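# Line up three dice radially by number on mat

## Task

Get all three dice completely onto the mat, flat, each still showing the number it shows now, with their centres on one straight line that runs directly outward from the midpoint between the two arm bases; the smallest number goes closest to that midpoint and the largest farthest. The dice must stay this way with no help from the robot, and both grippers must release and back away at the end.

## Robot and tools

ROBOT. Two six-joint arms, left_arm and right_arm, each ending in a two-finger parallel gripper (50 mm maximum gap). Base origins in the scene frame: left_arm (-0.044, +0.463, 0), right_arm (+0.070, -0.354, 0), both nearly unrotated. Their midpoint, the reference point for the dice line, is about (0.013, 0.055, 0).

FRAMES. Scene frame: origin on the table top between the arms, +z up, +x out over the table, left_arm on the +y side. The arm names do not mean image left or right. Gripper frame: fingers extend along its +z, close and open along its x. end_effector_position is the point between the pads; fingertips go 17.5 mm past it. Pure rotations pivot about that point, which is 25 mm off the last joint axis toward gripper -y. A flat block juts roughly 9 cm from that axis toward -y and rotates with the gripper; keep it clear of dice and table.

execute_actions(actions). actions is a list of actions; each action is a table of up to 15 rows, one row per 1/30 s step; if shorter, its last row repeats to fill 15 steps. An empty list only returns state and images. Each row is one flat list of 18 numbers in [-1, 1] covering both arms: left dx, dy, dz, rx, ry, rz, gripper position, force_limit, speed, then the same nine for right. An optional 12 extra numbers (0 to 1) scale joint stiffness, left's six then right's six in joint order, and persist. dx..rz are offsets, not poses: each row is measured from the gripper's measured pose at the start of that action (for a call's first action, the last reported pose), in the gripper's own axes, never from the previous row. 1.0 equals 0.6 m or 180 degrees; rx, ry, rz form one rotation vector. Each step the command is clipped to within 100 mm and 16 degrees of the current pose, and after an action the arm stops at its last clipped pose, so large moves need further actions.

Gripper numbers are absolute settings. position: +1 fully open, about -0.65 pads touching, -1 means close until an object blocks. force_limit: -1 about 20 N per pad, 0 about 102 N, +1 about 185 N (real force may run ~17 % higher). speed: -1 is 20 mm/s, 0 is 85, +1 is 150. A 0 is a real command, so to keep a gripper unchanged resend its previous three numbers. Stopped fingers only react to a new position differing by at least 0.01; to lower grip force, open first.

move(target, speed, stop_force, blocking). target is one row like above (18 numbers, or 30 with stiffness), offsets from the pose in the latest result that showed one, in gripper axes. Each gripper follows a straight path; both finish together in 0.5 to 10 s (cut off at 10 s). speed: 0.002 to 0.5 m/s, default 0.25; turning capped at twice that in rad/s. Paths ignore obstacles and the other arm, and grippers can lag or overshoot, especially near full reach. stop_force: 9 to 40 N, shared by both arms, only after 0.2 s of scene time; an arm halts when its wrist sensor feels that much extra resistance for 2 steps, then backs to its position 2 steps earlier. Use it only with slow, non-rotating moves; omit it when lifting off something you press on. An arm targeted within 1.5 mm and 0.5 degrees counts as still. blocking=false returns after 0.5 s (not allowed with stop_force); check with wait(0); other motion commands are refused until it ends. The result adds a move: line with the ending (done, off_target, moving, held, contact, fault), limits (paced = clipped, held = steps blocked, possibly followed by a sudden speed-up), and each gripper's distance to target.

wait(seconds): 0 to 10, holds current commands. stop(): brakes a running move (needs room; fingers continue). zoom_image(camera, region): camera is cam_high, cam_low, cam_left_wrist or cam_right_wrist; region [x0, y0, x1, y1] in pixels, at most 504 by 504. read_manual(section): licence texts only. finished_scene(scene): ends the scene for good; call only when the dice are placed, released and the grippers are away.

RESULTS. Per arm: end_effector_position (m), end_effector_quat_wxyz, velocities, all in the scene frame (printed position less accurate at long reach). Hand target lines show where the controller is heading; a pose unreachable line means a clearance check altered that arm's command. object_status: 0 moving, 1 blocked while opening, 2 blocked while closing (a grip), 3 reached target or pads met (likely empty). After a grip at force_limit -1, status stays 2 even if the die slips away. Opening in mm ≈ (250 - position_measured) × 0.202. Wrist force and torque are in gripper axes, pointing from the contact back into the arm, with about 4 N offset, 2.4 N noise and saturation near 50 N; no reading is normal early. Joint torque readings are noisy and include free-air effort. Images: cam_high and cam_low 896x504, wrist cameras 504x504 fisheye; calibration may be off by a few degrees and millimetres.

CAUTIONS. Nothing may leave the table. Keep the arms from touching each other. Arms are stiff: driving even slightly into a firm surface can trigger a fault. A torque fault (shoulder and elbow 141 N m, wrists 26.3 N m, held load included) or 150 N of outside force halts that arm for 10 s and drops the rest of the call. Motors warn at 70 °C and brake at 85 °C. Approach dice slowly, lower gently, avoid drops and slams, and expect occasional random tugs on held dice. The simulation keeps running while you compose replies, holding the last command.

Each tool is called after "Emit:" as name([rows], argument=value, ...), one row to a line, values as JSON.

## Session

I'll start by looking at the scene.

Emit:
execute_actions(actions=[])

Scene clock: 0.00 s.
left_arm: end_effector_position=(+0.5714, +0.7104, +0.3499) position_measured=3 object_status=3 end_effector_quat_wxyz=(-0.138, -0.215, +0.967, -0.012) end_effector_velocity=(+0.000, +0.000, -0.000) end_effector_angular_velocity=(-0.001, +0.000, +0.001) | right_arm: end_effector_position=(+0.1335, +0.2730, +0.2553) position_measured=3 object_status=3 end_effector_quat_wxyz=(-0.019, +0.910, +0.409, +0.063) end_effector_velocity=(+0.000, -0.000, -0.000) end_effector_angular_velocity=(-0.000, -0.000, -0.001)
Joint positions: left_arm=[ 0.206 -0.899  0.521 -0.914 -1.592 -1.779] | right_arm=[ 4.891 -1.777 -1.517 -1.346  1.461  2.426]
Joint velocities: left_arm=[ 0.     0.     0.    -0.    -0.001 -0.   ] | right_arm=[ 0.     0.    -0.    -0.001 -0.     0.001]
Joint torques (N m, as the arm reports them, + toward a larger angle): no reading
Motor temperatures (°C, as the motors report them): left_arm=[26 24 24 30 27 32] | right_arm=[27 27 24 30 31 33]
Wrist force (N, on the end effector, along its own x y z axes, offset not removed): no reading
Wrist torque (N m, same axes, about the end effector's origin, offset not removed): no reading
Hand target (left_arm): +0.571, +0.710, +0.350; -0.138, -0.215, +0.967, -0.012
Hand target (right_arm): +0.133, +0.273, +0.255; -0.019, +0.910, +0.409, +0.063
Joint stiffness scale: left_arm=[1. 1. 1. 1. 1. 1.] | right_arm=[1. 1. 1. 1. 1. 1.]

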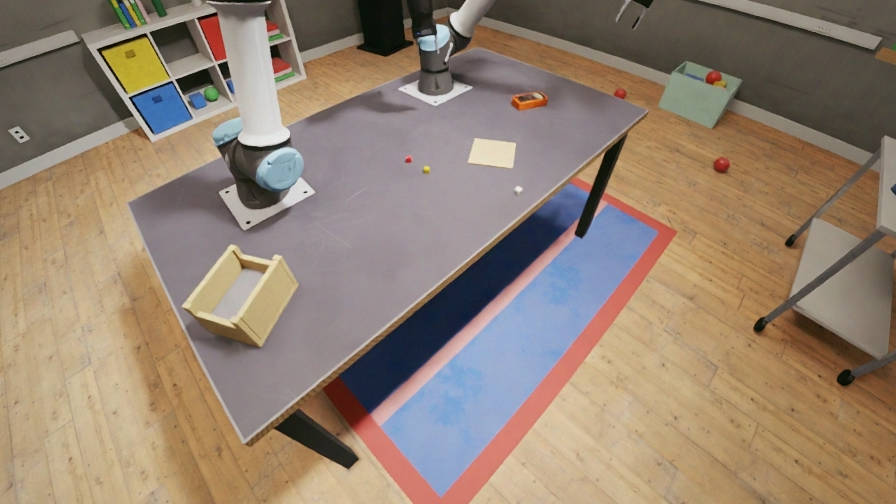

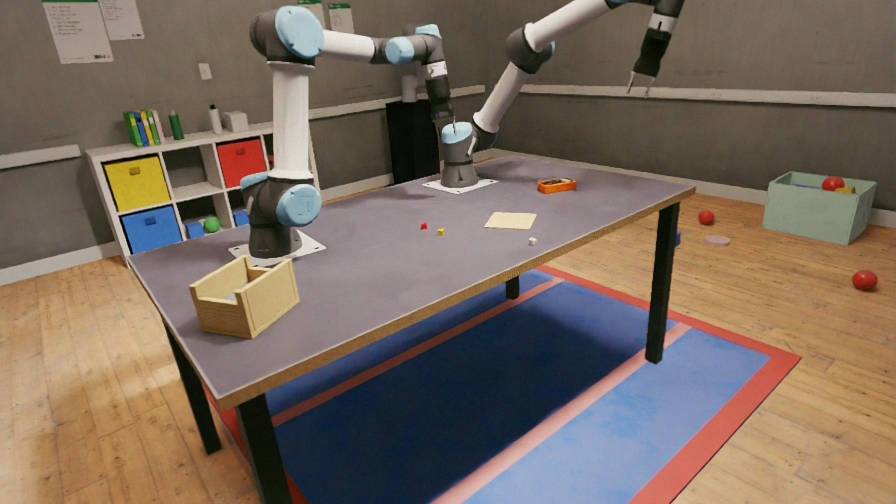

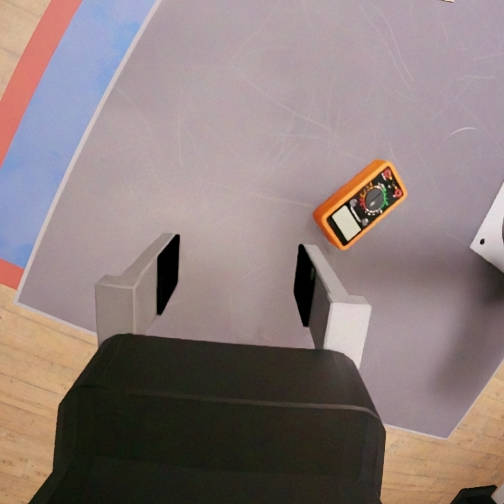

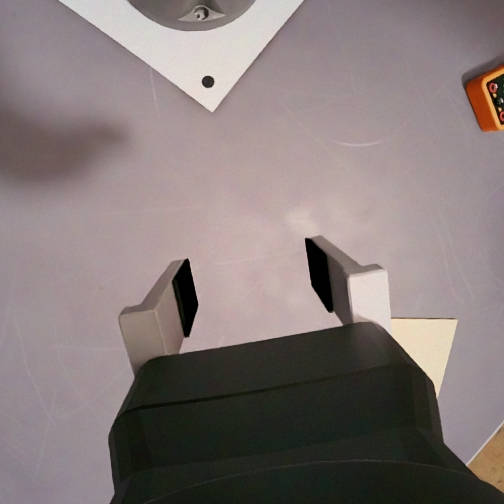

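Emit:
zoom_image(camera="cam_high", region=[390, 125, 540, 210])

Emit:
zoom_image(camera="cam_low", region=[405, 195, 555, 260])

Region (390, 125, 540, 210) of cam_high's 896x504 image, scaled by 3.360, with more detail than that image has; it fills the top 286 rows of this view, and the rest is white.

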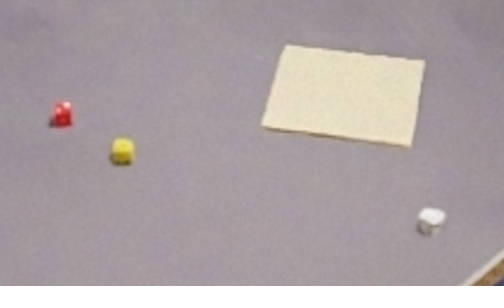

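Region (405, 195, 555, 260) of cam_low's 896x504 image, scaled by 3.360, with more detail than that image has; it fills the top 218 rows of this view, and the rest is white.

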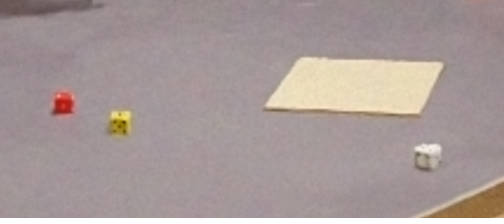

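Emit:
move(target=[0.21007, -0.80798, 0.37583, -0.05392, -0.08018, 0.45774, 1, -0.5, 0.5, -0.14167, 0.44942, 0.18282, -0.01247, -0.04136, 0.26853, 1, -0.5, 0.5], speed=0.3)

Scene clock: 123.10 s.
left_arm: end_effector_position=(+0.6026, +0.1994, +0.1480) position_measured=3 object_status=3 end_effector_quat_wxyz=(-0.003, +0.484, +0.875, -0.001) end_effector_velocity=(+0.000, -0.000, +0.001) end_effector_angular_velocity=(-0.000, -0.003, -0.005) | right_arm: end_effector_position=(+0.2897, +0.0417, +0.1411) position_measured=3 object_status=3 end_effector_quat_wxyz=(+0.000, +1.000, +0.002, +0.001) end_effector_velocity=(-0.000, -0.000, -0.000) end_effector_angular_velocity=(+0.000, +0.001, -0.001)
Joint positions: left_arm=[-0.567 -1.017  1.282 -1.83  -1.572 -1.105] | right_arm=[ 4.537 -1.47  -2.125 -1.118  1.569  2.918]
Joint velocities: left_arm=[-0.001 -0.002  0.001 -0.002  0.001  0.005] | right_arm=[-0.    -0.    -0.001  0.002  0.001  0.001]
Joint torques (N m, as the arm reports them, + toward a larger angle): left_arm=[  0.6  -46.82 -27.28  -3.41   0.4    0.09] | right_arm=[-1.63 23.06 23.52  3.38  0.26  0.65]
Motor temperatures (°C, as the motors report them): left_arm=[26 24 24 30 27 32] | right_arm=[27 27 24 30 31 33]
Wrist force (N, on the end effector, along its own x y z axes, offset not removed): left_arm=[-3.6 3.0 1.7] | right_arm=[-0.7 0.7 1.9]
Wrist torque (N m, same axes, about the end effector's origin, offset not removed): left_arm=[0.74 0.58 -0.01] | right_arm=[0.23 0.11 0.13]
Hand target (left_arm): +0.605, +0.200, +0.150; -0.001, +0.484, +0.875, -0.000
Hand target (right_arm): +0.290, +0.040, +0.141; -0.000, +1.000, +0.000, +0.001
Off the commanded pose (left_arm): 0.004 m, 0 deg.
Off the commanded pose (right_arm): 0.002 m, 0 deg.
Joint stiffness scale: left_arm=[1. 1. 1. 1. 1. 1.] | right_arm=[1. 1. 1. 1. 1. 1.]
move: off_target (left_arm)
camera_calibration (this result's frames):
cam_left_wrist: T_world_to_cam=[[-0.618332, 0.785916, -0.00135839, 0.212966], [0.763367, 0.601, 0.23679, -0.602281], [0.186914, 0.145378, -0.97156, 0.156894], [0, 0, 0, 1]] pos_world=[0.56212, 0.171789, 0.295335]
cam_right_wrist: T_world_to_cam=[[0.990138, -0.138149, 0.0232712, -0.277891], [-0.13994, -0.967482, 0.210702, 0.0623454], [-0.00659384, -0.211881, -0.977273, 0.302999], [0, 0, 0, 1]] pos_world=[0.285873, 0.0861272, 0.289444]

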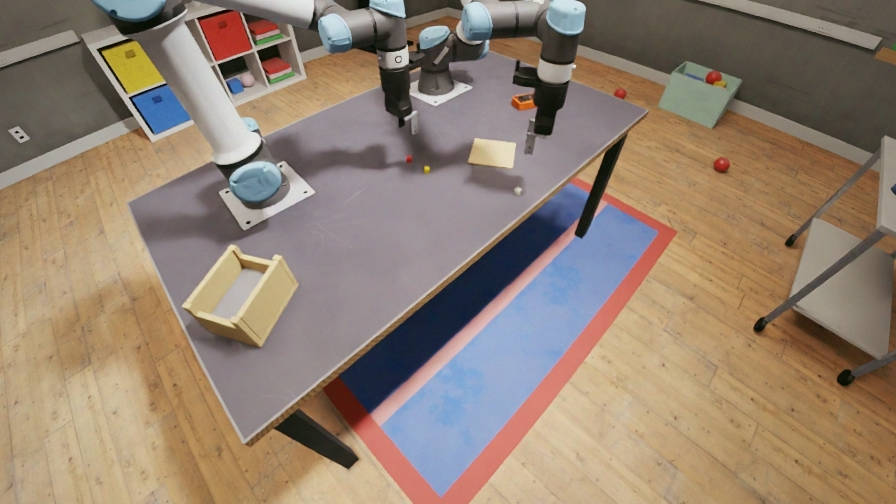

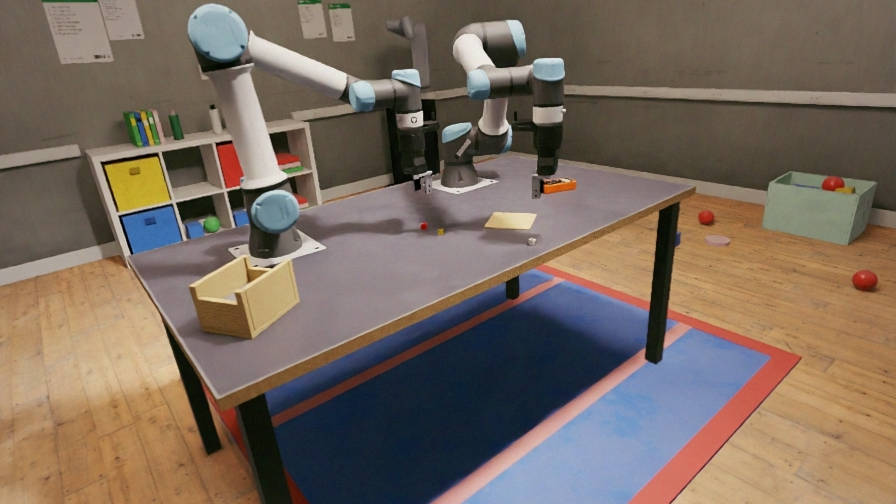

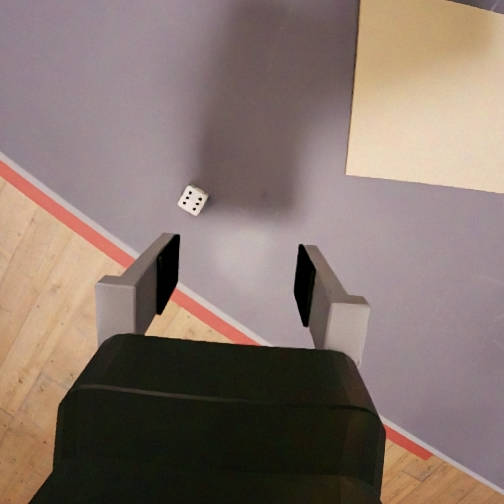

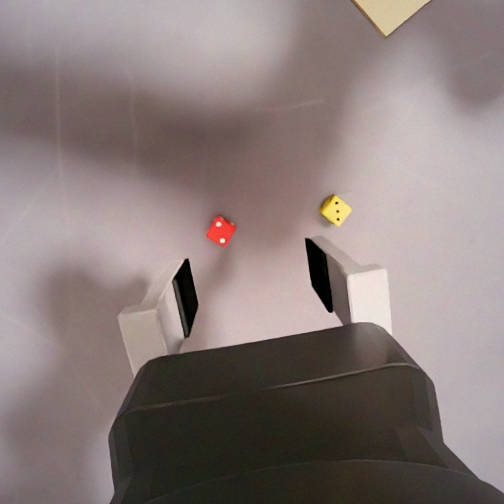

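Emit:
zoom_image(camera="cam_left_wrist", region=[160, 170, 230, 230])

Emit:
zoom_image(camera="cam_right_wrist", region=[190, 180, 370, 260])

Region (160, 170, 230, 230) of cam_left_wrist's 504x504 image, scaled by 7.200, with more detail than that image has; it fills the top 432 rows of this view, and the rest is white.

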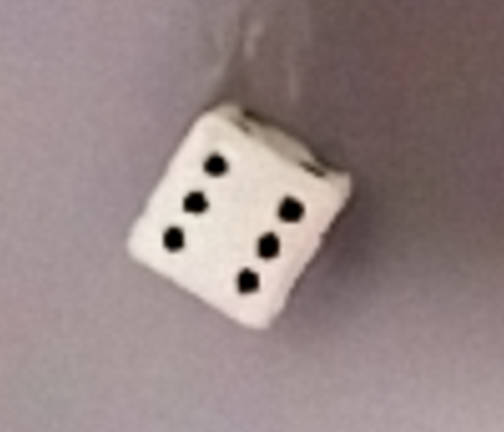

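Region (190, 180, 370, 260) of cam_right_wrist's 504x504 image, scaled by 2.800, with more detail than that image has.

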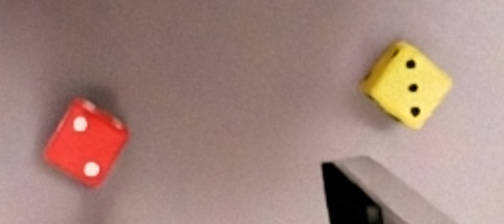

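Emit:
zoom_image(camera="cam_left_wrist", region=[320, 140, 400, 200])

Emit:
zoom_image(camera="cam_right_wrist", region=[340, 0, 440, 60])

Emit:
zoom_image(camera="cam_left_wrist", region=[304, 0, 504, 200])

Region (320, 140, 400, 200) of cam_left_wrist's 504x504 image, scaled by 6.300, with more detail than that image has; it fills the top 378 rows of this view, and the rest is white.

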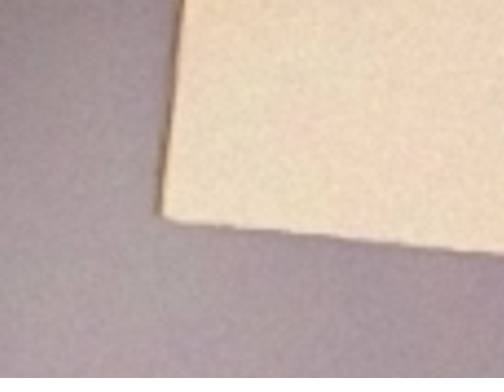

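Region (340, 0, 440, 60) of cam_right_wrist's 504x504 image, scaled by 5.040, with more detail than that image has; it fills the top 302 rows of this view, and the rest is white.

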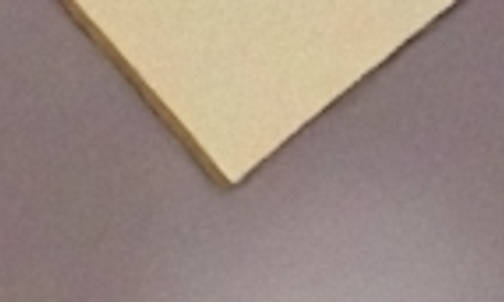

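Region (304, 0, 504, 200) of cam_left_wrist's 504x504 image, scaled by 2.520, with more detail than that image has.

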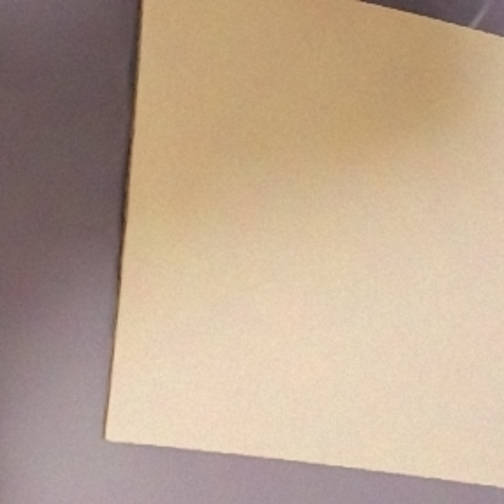

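Emit:
zoom_image(camera="cam_high", region=[205, 150, 325, 240])

Emit:
zoom_image(camera="cam_high", region=[385, 60, 485, 120])

Region (205, 150, 325, 240) of cam_high's 896x504 image, scaled by 4.200, with more detail than that image has; it fills the top 378 rows of this view, and the rest is white.

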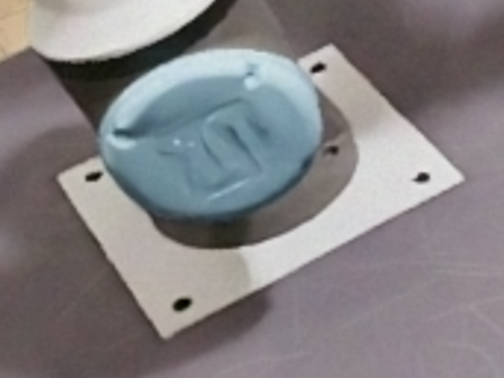

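Region (385, 60, 485, 120) of cam_high's 896x504 image, scaled by 5.040, with more detail than that image has; it fills the top 302 rows of this view, and the rest is white.

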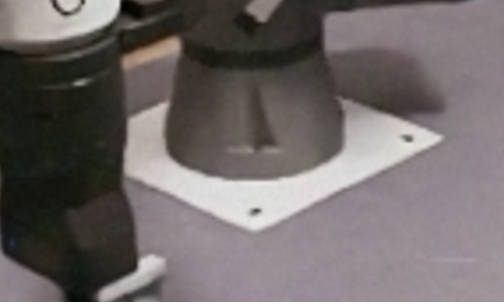

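Emit:
zoom_image(camera="cam_right_wrist", region=[195, 205, 245, 255])

Emit:
zoom_image(camera="cam_right_wrist", region=[312, 186, 362, 236])

Region (195, 205, 245, 255) of cam_right_wrist's 504x504 image, scaled by 10.080, with more detail than that image has.

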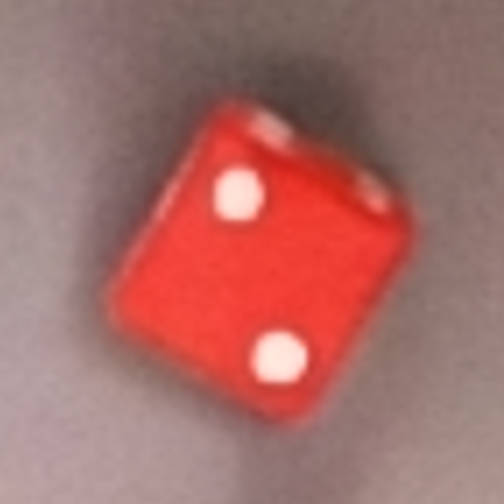

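Region (312, 186, 362, 236) of cam_right_wrist's 504x504 image, scaled by 10.080, with more detail than that image has.

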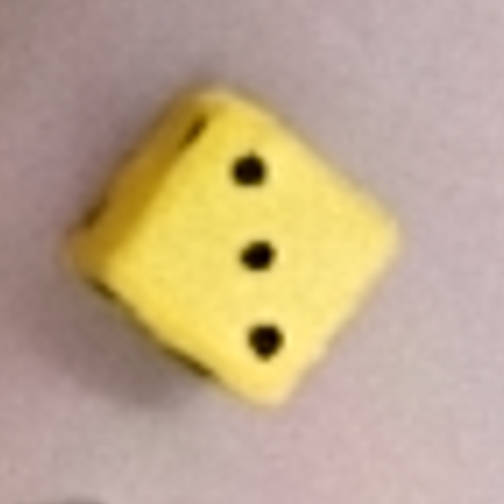

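Emit:
move(target=[-0.06353, -0.02353, 0.16333, -0.00177, -0.00101, 0.14167, 1, -0.5, 0.5, -0.04033, -0.0060, 0.15183, -0.0002, -0.0006, 0.2224, 1, -0.5, 0.5], speed=0.25)

Scene clock: 245.07 s.
left_arm: end_effector_position=(+0.6112, +0.1602, +0.0513) position_measured=3 object_status=3 end_effector_quat_wxyz=(+0.001, +0.665, +0.747, +0.000) end_effector_velocity=(+0.001, -0.000, +0.001) end_effector_angular_velocity=(-0.002, -0.004, -0.005) | right_arm: end_effector_position=(+0.2667, +0.0462, +0.0520) position_measured=3 object_status=3 end_effector_quat_wxyz=(-0.002, +0.940, -0.340, -0.001) end_effector_velocity=(+0.001, +0.001, +0.000) end_effector_angular_velocity=(+0.005, -0.003, -0.012)
Joint positions: left_arm=[-0.617 -0.87   1.3   -2.003 -1.571 -0.712] | right_arm=[ 4.634 -1.591 -2.287 -0.831  1.572  3.714]
Joint velocities: left_arm=[ 0.001  0.    -0.002 -0.003  0.001  0.005] | right_arm=[ 0.    -0.    -0.001  0.006 -0.002  0.012]
Joint torques (N m, as the arm reports them, + toward a larger angle): left_arm=[ -0.47 -50.18 -20.02  -3.46   0.27   0.04] | right_arm=[ 3.16 19.11 18.74  3.08 -0.76 -0.28]
Motor temperatures (°C, as the motors report them): left_arm=[26 24 25 30 27 32] | right_arm=[27 27 24 30 31 33]
Wrist force (N, on the end effector, along its own x y z axes, offset not removed): left_arm=[-1.0 2.3 -0.1] | right_arm=[-0.1 1.9 1.6]
Wrist torque (N m, same axes, about the end effector's origin, offset not removed): left_arm=[0.61 0.07 0.18] | right_arm=[0.25 -0.23 0.27]
Hand target (left_arm): +0.610, +0.160, +0.050; +0.000, +0.666, +0.746, +0.000
Hand target (right_arm): +0.266, +0.045, +0.050; +0.000, +0.940, -0.340, -0.000
Off the commanded pose (left_arm): 0.002 m, 0 deg.
Off the commanded pose (right_arm): 0.003 m, 0 deg.
Joint stiffness scale: left_arm=[1. 1. 1. 1. 1. 1.] | right_arm=[1. 1. 1. 1. 1. 1.]
move: done
camera_calibration (this result's frames):
cam_left_wrist: T_world_to_cam=[[-0.222073, 0.975001, -0.00750562, -0.0231707], [0.945774, 0.217275, 0.241459, -0.612624], [0.237054, 0.0465231, -0.970382, 0.0521509], [0, 0, 0, 1]] pos_world=[0.561896, 0.153273, 0.198356]
cam_right_wrist: T_world_to_cam=[[0.668902, -0.743136, 0.0178609, -0.138503], [-0.729427, -0.651554, 0.208358, 0.22499], [-0.143201, -0.152399, -0.97789, 0.250478], [0, 0, 0, 1]] pos_world=[0.292627, 0.0818394, 0.200535]

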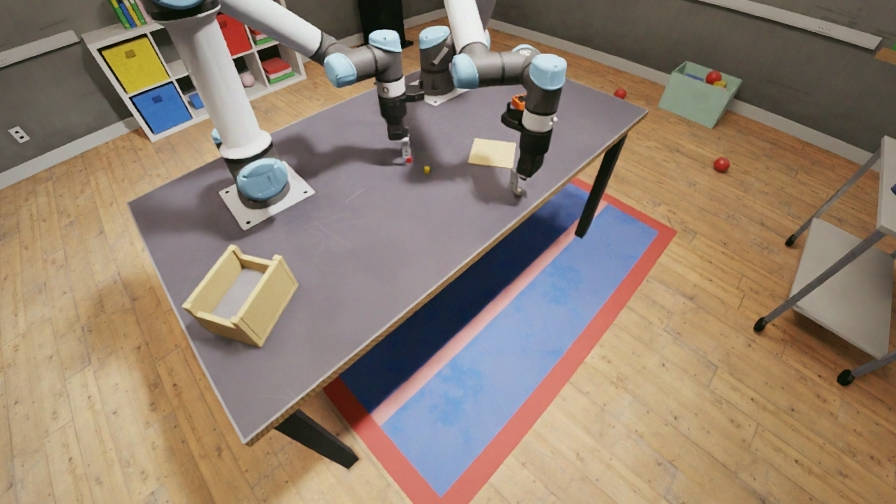

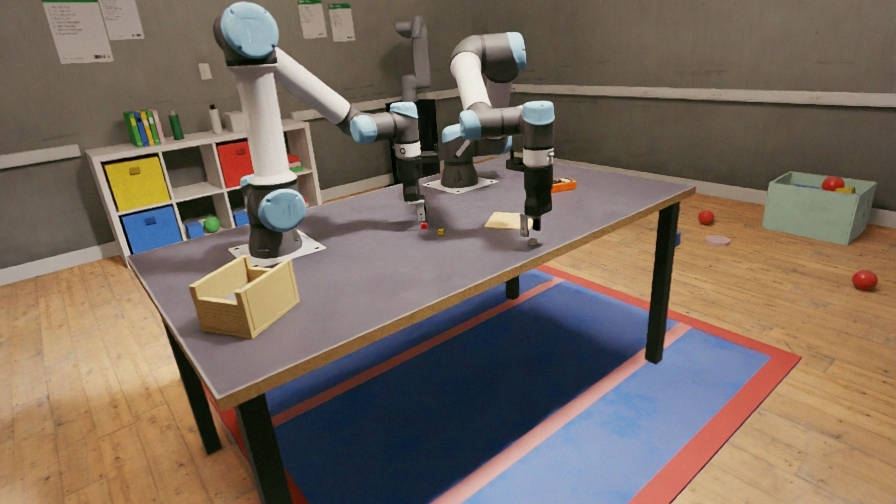

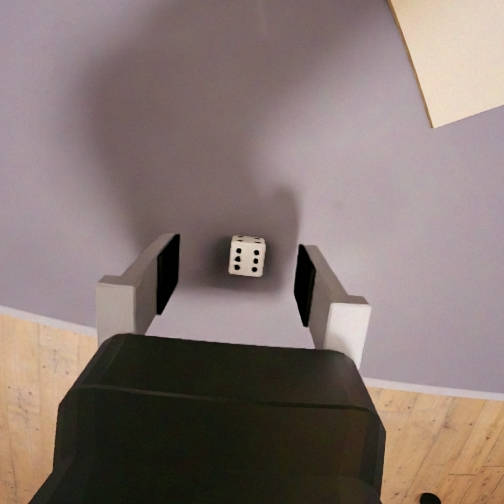

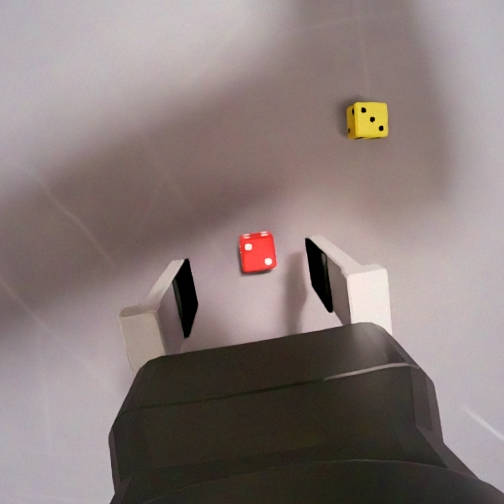

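Emit:
zoom_image(camera="cam_left_wrist", region=[150, 210, 330, 340])

Emit:
zoom_image(camera="cam_right_wrist", region=[160, 210, 350, 350])

Region (150, 210, 330, 340) of cam_left_wrist's 504x504 image, scaled by 2.800, with more detail than that image has.

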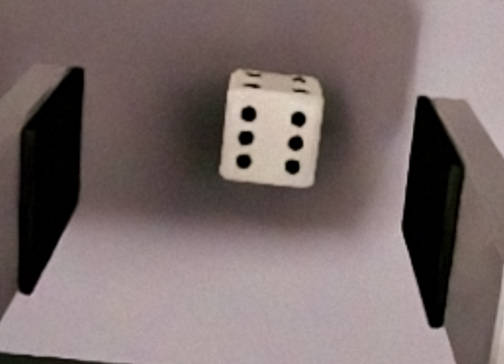

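Region (160, 210, 350, 350) of cam_right_wrist's 504x504 image, scaled by 2.653, with more detail than that image has; it fills the top 371 rows of this view, and the rest is white.

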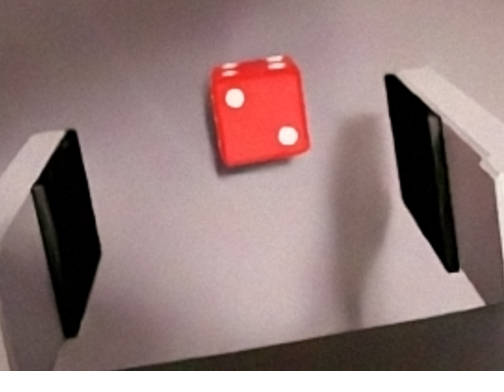

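Emit:
zoom_image(camera="cam_left_wrist", region=[145, 225, 205, 325])

Emit:
zoom_image(camera="cam_left_wrist", region=[275, 235, 335, 335])

Emit:
zoom_image(camera="cam_right_wrist", region=[155, 245, 215, 345])

Emit:
zoom_image(camera="cam_right_wrist", region=[290, 225, 350, 325])

Region (145, 225, 205, 325) of cam_left_wrist's 504x504 image, scaled by 5.040, with more detail than that image has; it fills the left 302 columns of this view, and the rest is white.

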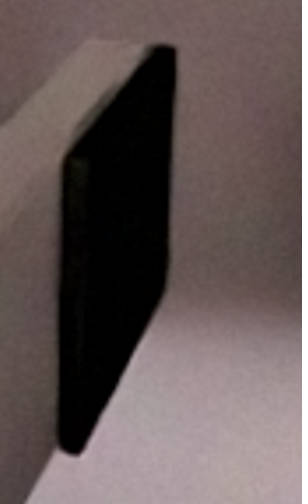

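Region (275, 235, 335, 335) of cam_left_wrist's 504x504 image, scaled by 5.040, with more detail than that image has; it fills the left 302 columns of this view, and the rest is white.

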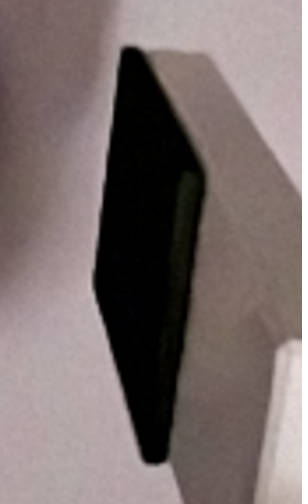

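Region (155, 245, 215, 345) of cam_right_wrist's 504x504 image, scaled by 5.040, with more detail than that image has; it fills the left 302 columns of this view, and the rest is white.

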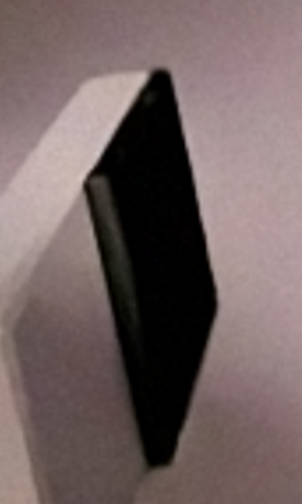

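Region (290, 225, 350, 325) of cam_right_wrist's 504x504 image, scaled by 5.040, with more detail than that image has; it fills the left 302 columns of this view, and the rest is white.

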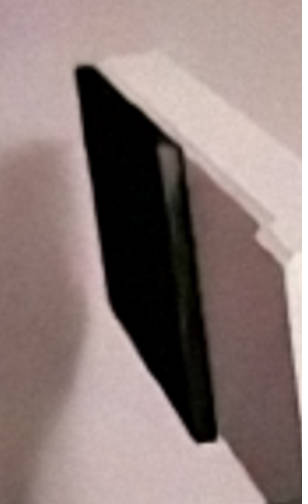

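Emit:
zoom_image(camera="cam_low", region=[505, 200, 565, 255])

Emit:
zoom_image(camera="cam_low", region=[395, 190, 455, 245])

Region (505, 200, 565, 255) of cam_low's 896x504 image, scaled by 8.400, with more detail than that image has; it fills the top 462 rows of this view, and the rest is white.

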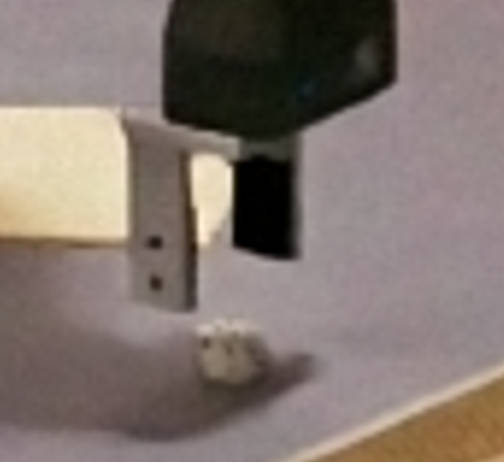

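Region (395, 190, 455, 245) of cam_low's 896x504 image, scaled by 8.400, with more detail than that image has; it fills the top 462 rows of this view, and the rest is white.

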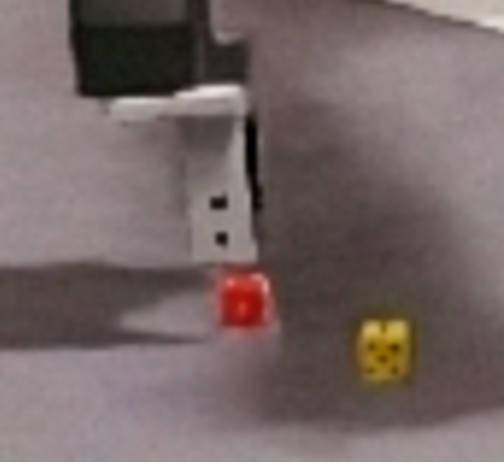

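Emit:
move(target=[0.00647, 0.00495, 0.05217, 0, 0, 0, 1, -0.5, 0.5, 0.00733, -0.00533, 0.05333, -0.001, 0.001, 0, 1, -0.5, 0.5], speed=0.04, stop_force=15)

Scene clock: 321.27 s.
left_arm: end_effector_position=(+0.6141, +0.1623, +0.0222) position_measured=3 object_status=3 end_effector_quat_wxyz=(+0.002, +0.665, +0.747, +0.000) end_effector_velocity=(+0.001, -0.001, +0.000) end_effector_angular_velocity=(-0.003, -0.003, +0.001) | right_arm: end_effector_position=(+0.2711, +0.0481, +0.0221) position_measured=3 object_status=3 end_effector_quat_wxyz=(-0.002, +0.941, -0.340, -0.001) end_effector_velocity=(+0.001, +0.002, +0.001) end_effector_angular_velocity=(+0.009, -0.001, +0.001)
Joint positions: left_arm=[-0.612 -0.836  1.322 -2.062 -1.571 -0.706] | right_arm=[ 4.624 -1.666 -2.313 -0.73   1.572  3.703]
Joint velocities: left_arm=[ 0.    -0.001  0.002 -0.005 -0.    -0.001] | right_arm=[-0.001  0.     0.     0.009  0.    -0.002]
Joint torques (N m, as the arm reports them, + toward a larger angle): left_arm=[  0.9  -50.7  -19.51  -3.42   0.03   0.13] | right_arm=[-1.92 20.9  18.34  3.16 -0.35 -0.98]
Motor temperatures (°C, as the motors report them): left_arm=[26 25 25 30 27 32] | right_arm=[27 27 24 30 31 33]
Wrist force (N, on the end effector, along its own x y z axes, offset not removed): left_arm=[-1.6 1.6 -1.2] | right_arm=[-3.7 3.4 2.7]
Wrist torque (N m, same axes, about the end effector's origin, offset not removed): left_arm=[0.52 0.33 0.09] | right_arm=[0.69 0.38 0.36]
Hand target (left_arm): +0.614, +0.164, +0.020; +0.001, +0.665, +0.747, +0.000
Hand target (right_arm): +0.272, +0.046, +0.020; +0.000, +0.940, -0.340, -0.000
Off the commanded pose (left_arm): 0.003 m, 0 deg.
Off the commanded pose (right_arm): 0.003 m, 0 deg.
Joint stiffness scale: left_arm=[1. 1. 1. 1. 1. 1.] | right_arm=[1. 1. 1. 1. 1. 1.]
move: done
camera_calibration (this result's frames):
cam_left_wrist: T_world_to_cam=[[-0.220597, 0.975317, -0.00966884, -0.0256804], [0.945494, 0.216265, 0.243454, -0.608546], [0.239536, 0.0445634, -0.969864, 0.0219091], [0, 0, 0, 1]] pos_world=[0.564464, 0.155678, 0.169153]
cam_right_wrist: T_world_to_cam=[[0.670067, -0.742075, 0.0183101, -0.139902], [-0.728473, -0.652646, 0.208278, 0.235428], [-0.142608, -0.152898, -0.977898, 0.221973], [0, 0, 0, 1]] pos_world=[0.296902, 0.0837731, 0.170594]

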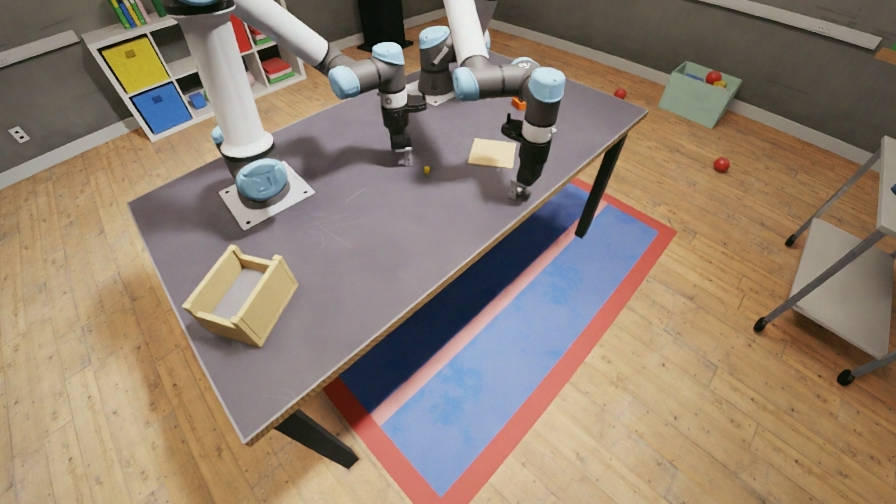

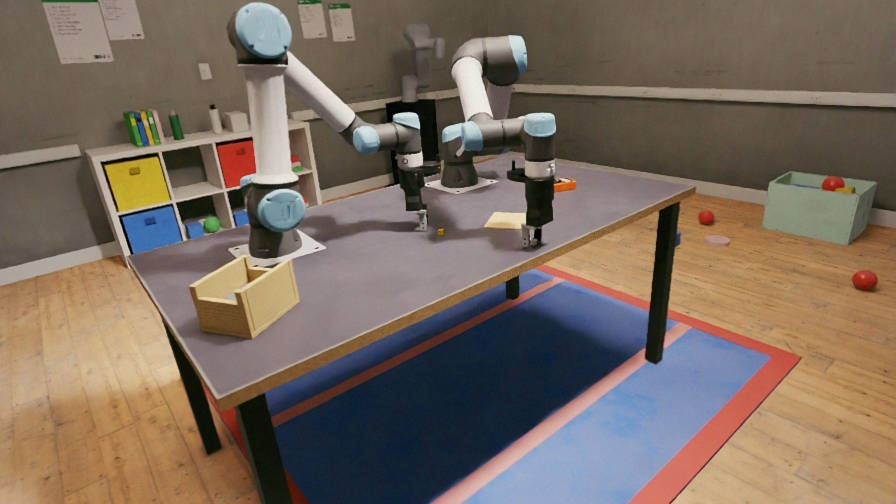

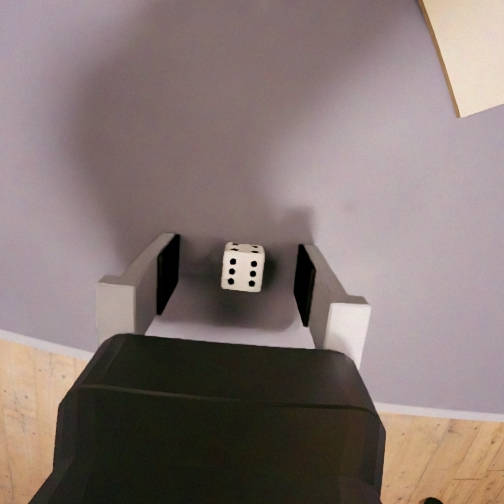

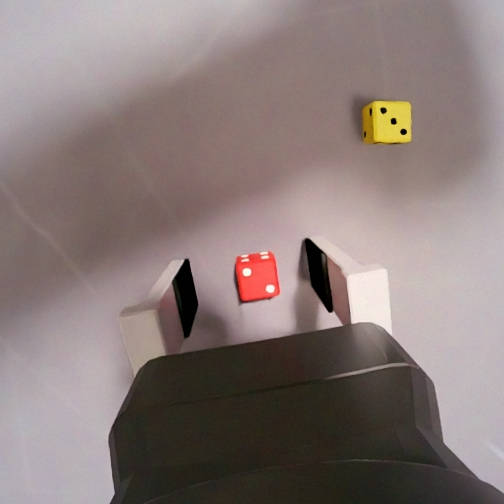

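Emit:
zoom_image(camera="cam_left_wrist", region=[150, 210, 330, 340])

Emit:
zoom_image(camera="cam_right_wrist", region=[160, 210, 350, 350])

Emit:
zoom_image(camera="cam_right_wrist", region=[350, 85, 430, 155])

Region (150, 210, 330, 340) of cam_left_wrist's 504x504 image, scaled by 2.800, with more detail than that image has.

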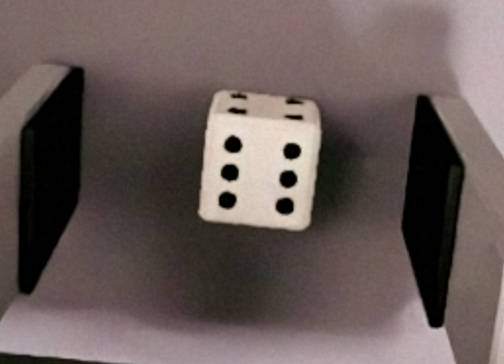

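Region (160, 210, 350, 350) of cam_right_wrist's 504x504 image, scaled by 2.653, with more detail than that image has; it fills the top 371 rows of this view, and the rest is white.

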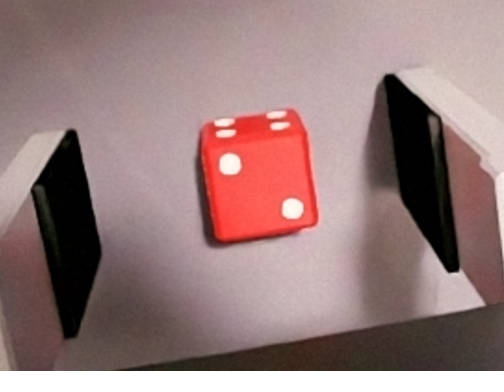

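Region (350, 85, 430, 155) of cam_right_wrist's 504x504 image, scaled by 6.300, with more detail than that image has; it fills the top 441 rows of this view, and the rest is white.

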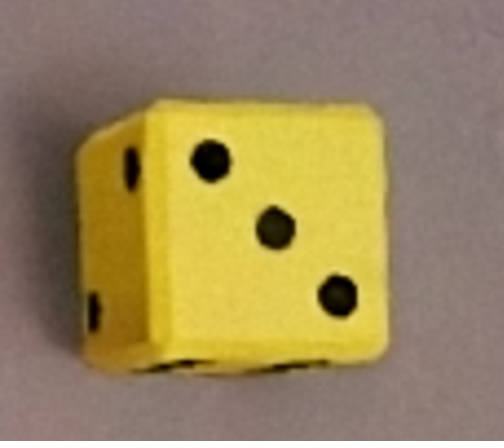

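Emit:
execute_actions([
  [[0.0038, 0.0005, 0.0017, 0, 0, 0, -1, -0.5, -0.2, 0.0045, 0.0013, 0.0017, 0, 0, 0, -1, -0.5, -0.2]],
  [[0, 0, 0, 0, 0, 0, -1, -0.5, -0.2, 0, 0, 0, 0, 0, 0, -1, -0.5, -0.2]],
])

Scene clock: 340.57 s.
left_arm: end_effector_position=(+0.6146, +0.1624, +0.0221) position_measured=179 object_status=2 end_effector_quat_wxyz=(+0.003, +0.666, +0.746, +0.001) end_effector_velocity=(+0.000, -0.000, +0.001) end_effector_angular_velocity=(-0.002, -0.001, +0.001) | right_arm: end_effector_position=(+0.2718, +0.0477, +0.0218) position_measured=178 object_status=2 end_effector_quat_wxyz=(-0.003, +0.941, -0.339, -0.001) end_effector_velocity=(-0.000, -0.000, -0.000) end_effector_angular_velocity=(-0.000, -0.000, +0.001)
Joint positions: left_arm=[-0.612 -0.836  1.323 -2.065 -1.571 -0.704] | right_arm=[ 4.622 -1.666 -2.314 -0.726  1.572  3.699]
Joint velocities: left_arm=[ 0.    -0.001 -0.    -0.    -0.001 -0.001] | right_arm=[ 0.    -0.    -0.     0.    -0.    -0.001]
Joint torques (N m, as the arm reports them, + toward a larger angle): left_arm=[ -0.56 -51.06 -21.8   -3.     0.    -0.06] | right_arm=[ 0.52 24.43 21.18  3.16 -0.12 -0.48]
Motor temperatures (°C, as the motors report them): left_arm=[26 25 25 30 27 32] | right_arm=[27 27 24 30 31 33]
Wrist force (N, on the end effector, along its own x y z axes, offset not removed): left_arm=[-0.9 -1.1 0.2] | right_arm=[-1.5 4.6 -1.8]
Wrist torque (N m, same axes, about the end effector's origin, offset not removed): left_arm=[-0.01 0.15 0.14] | right_arm=[0.86 0.25 0.12]
Hand target (left_arm): +0.615, +0.162, +0.022; +0.003, +0.666, +0.746, +0.001
Hand target (right_arm): +0.272, +0.048, +0.022; -0.003, +0.941, -0.339, -0.001
Off the commanded pose (left_arm): 0.000 m, 0 deg.
Off the commanded pose (right_arm): 0.000 m, 0 deg.
Joint stiffness scale: left_arm=[1. 1. 1. 1. 1. 1.] | right_arm=[1. 1. 1. 1. 1. 1.]
camera_calibration (this result's frames):
cam_left_wrist: T_world_to_cam=[[-0.21909, 0.975642, -0.011022, -0.0266647], [0.945442, 0.215073, 0.244709, -0.60883], [0.241119, 0.0431927, -0.969534, 0.0209976], [0, 0, 0, 1]] pos_world=[0.564709, 0.156051, 0.16905]
cam_right_wrist: T_world_to_cam=[[0.671225, -0.741054, 0.0172254, -0.14098], [-0.7275, -0.654136, 0.207004, 0.235592], [-0.142133, -0.151478, -0.978188, 0.221603], [0, 0, 0, 1]] pos_world=[0.29752, 0.0832037, 0.17043]

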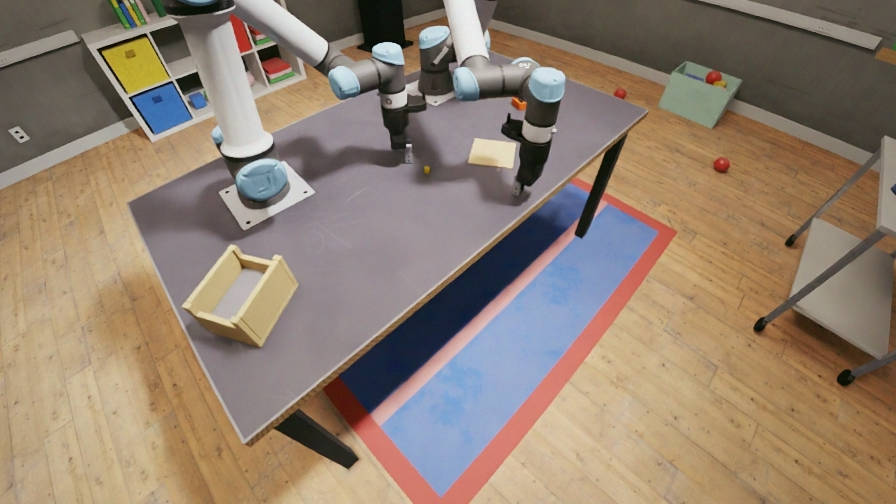

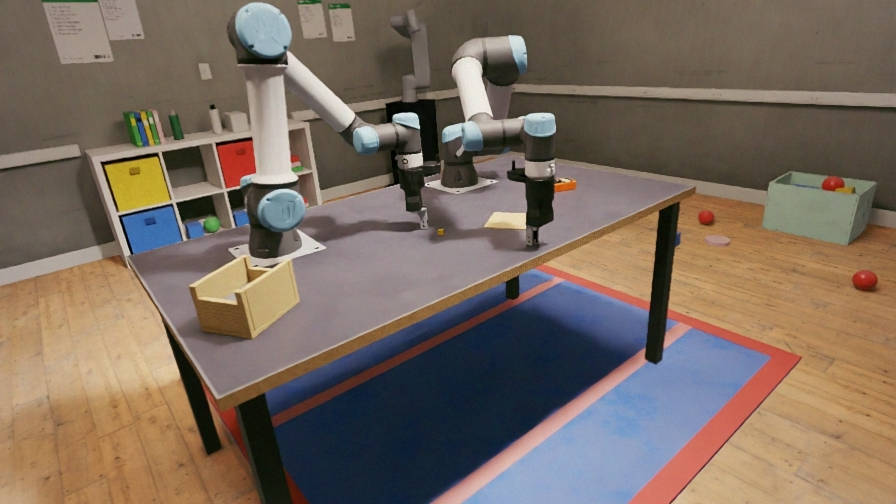

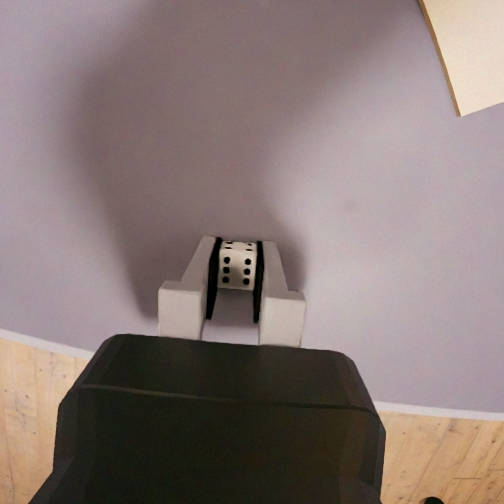

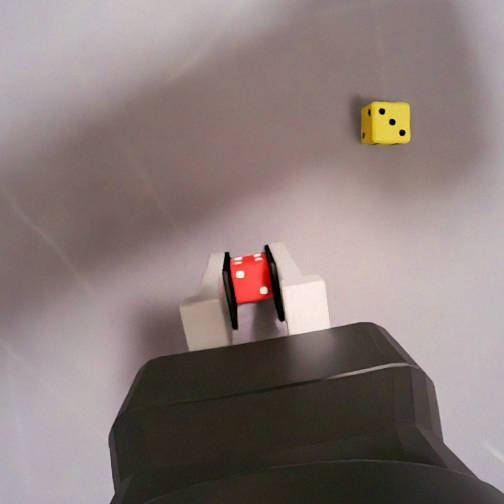

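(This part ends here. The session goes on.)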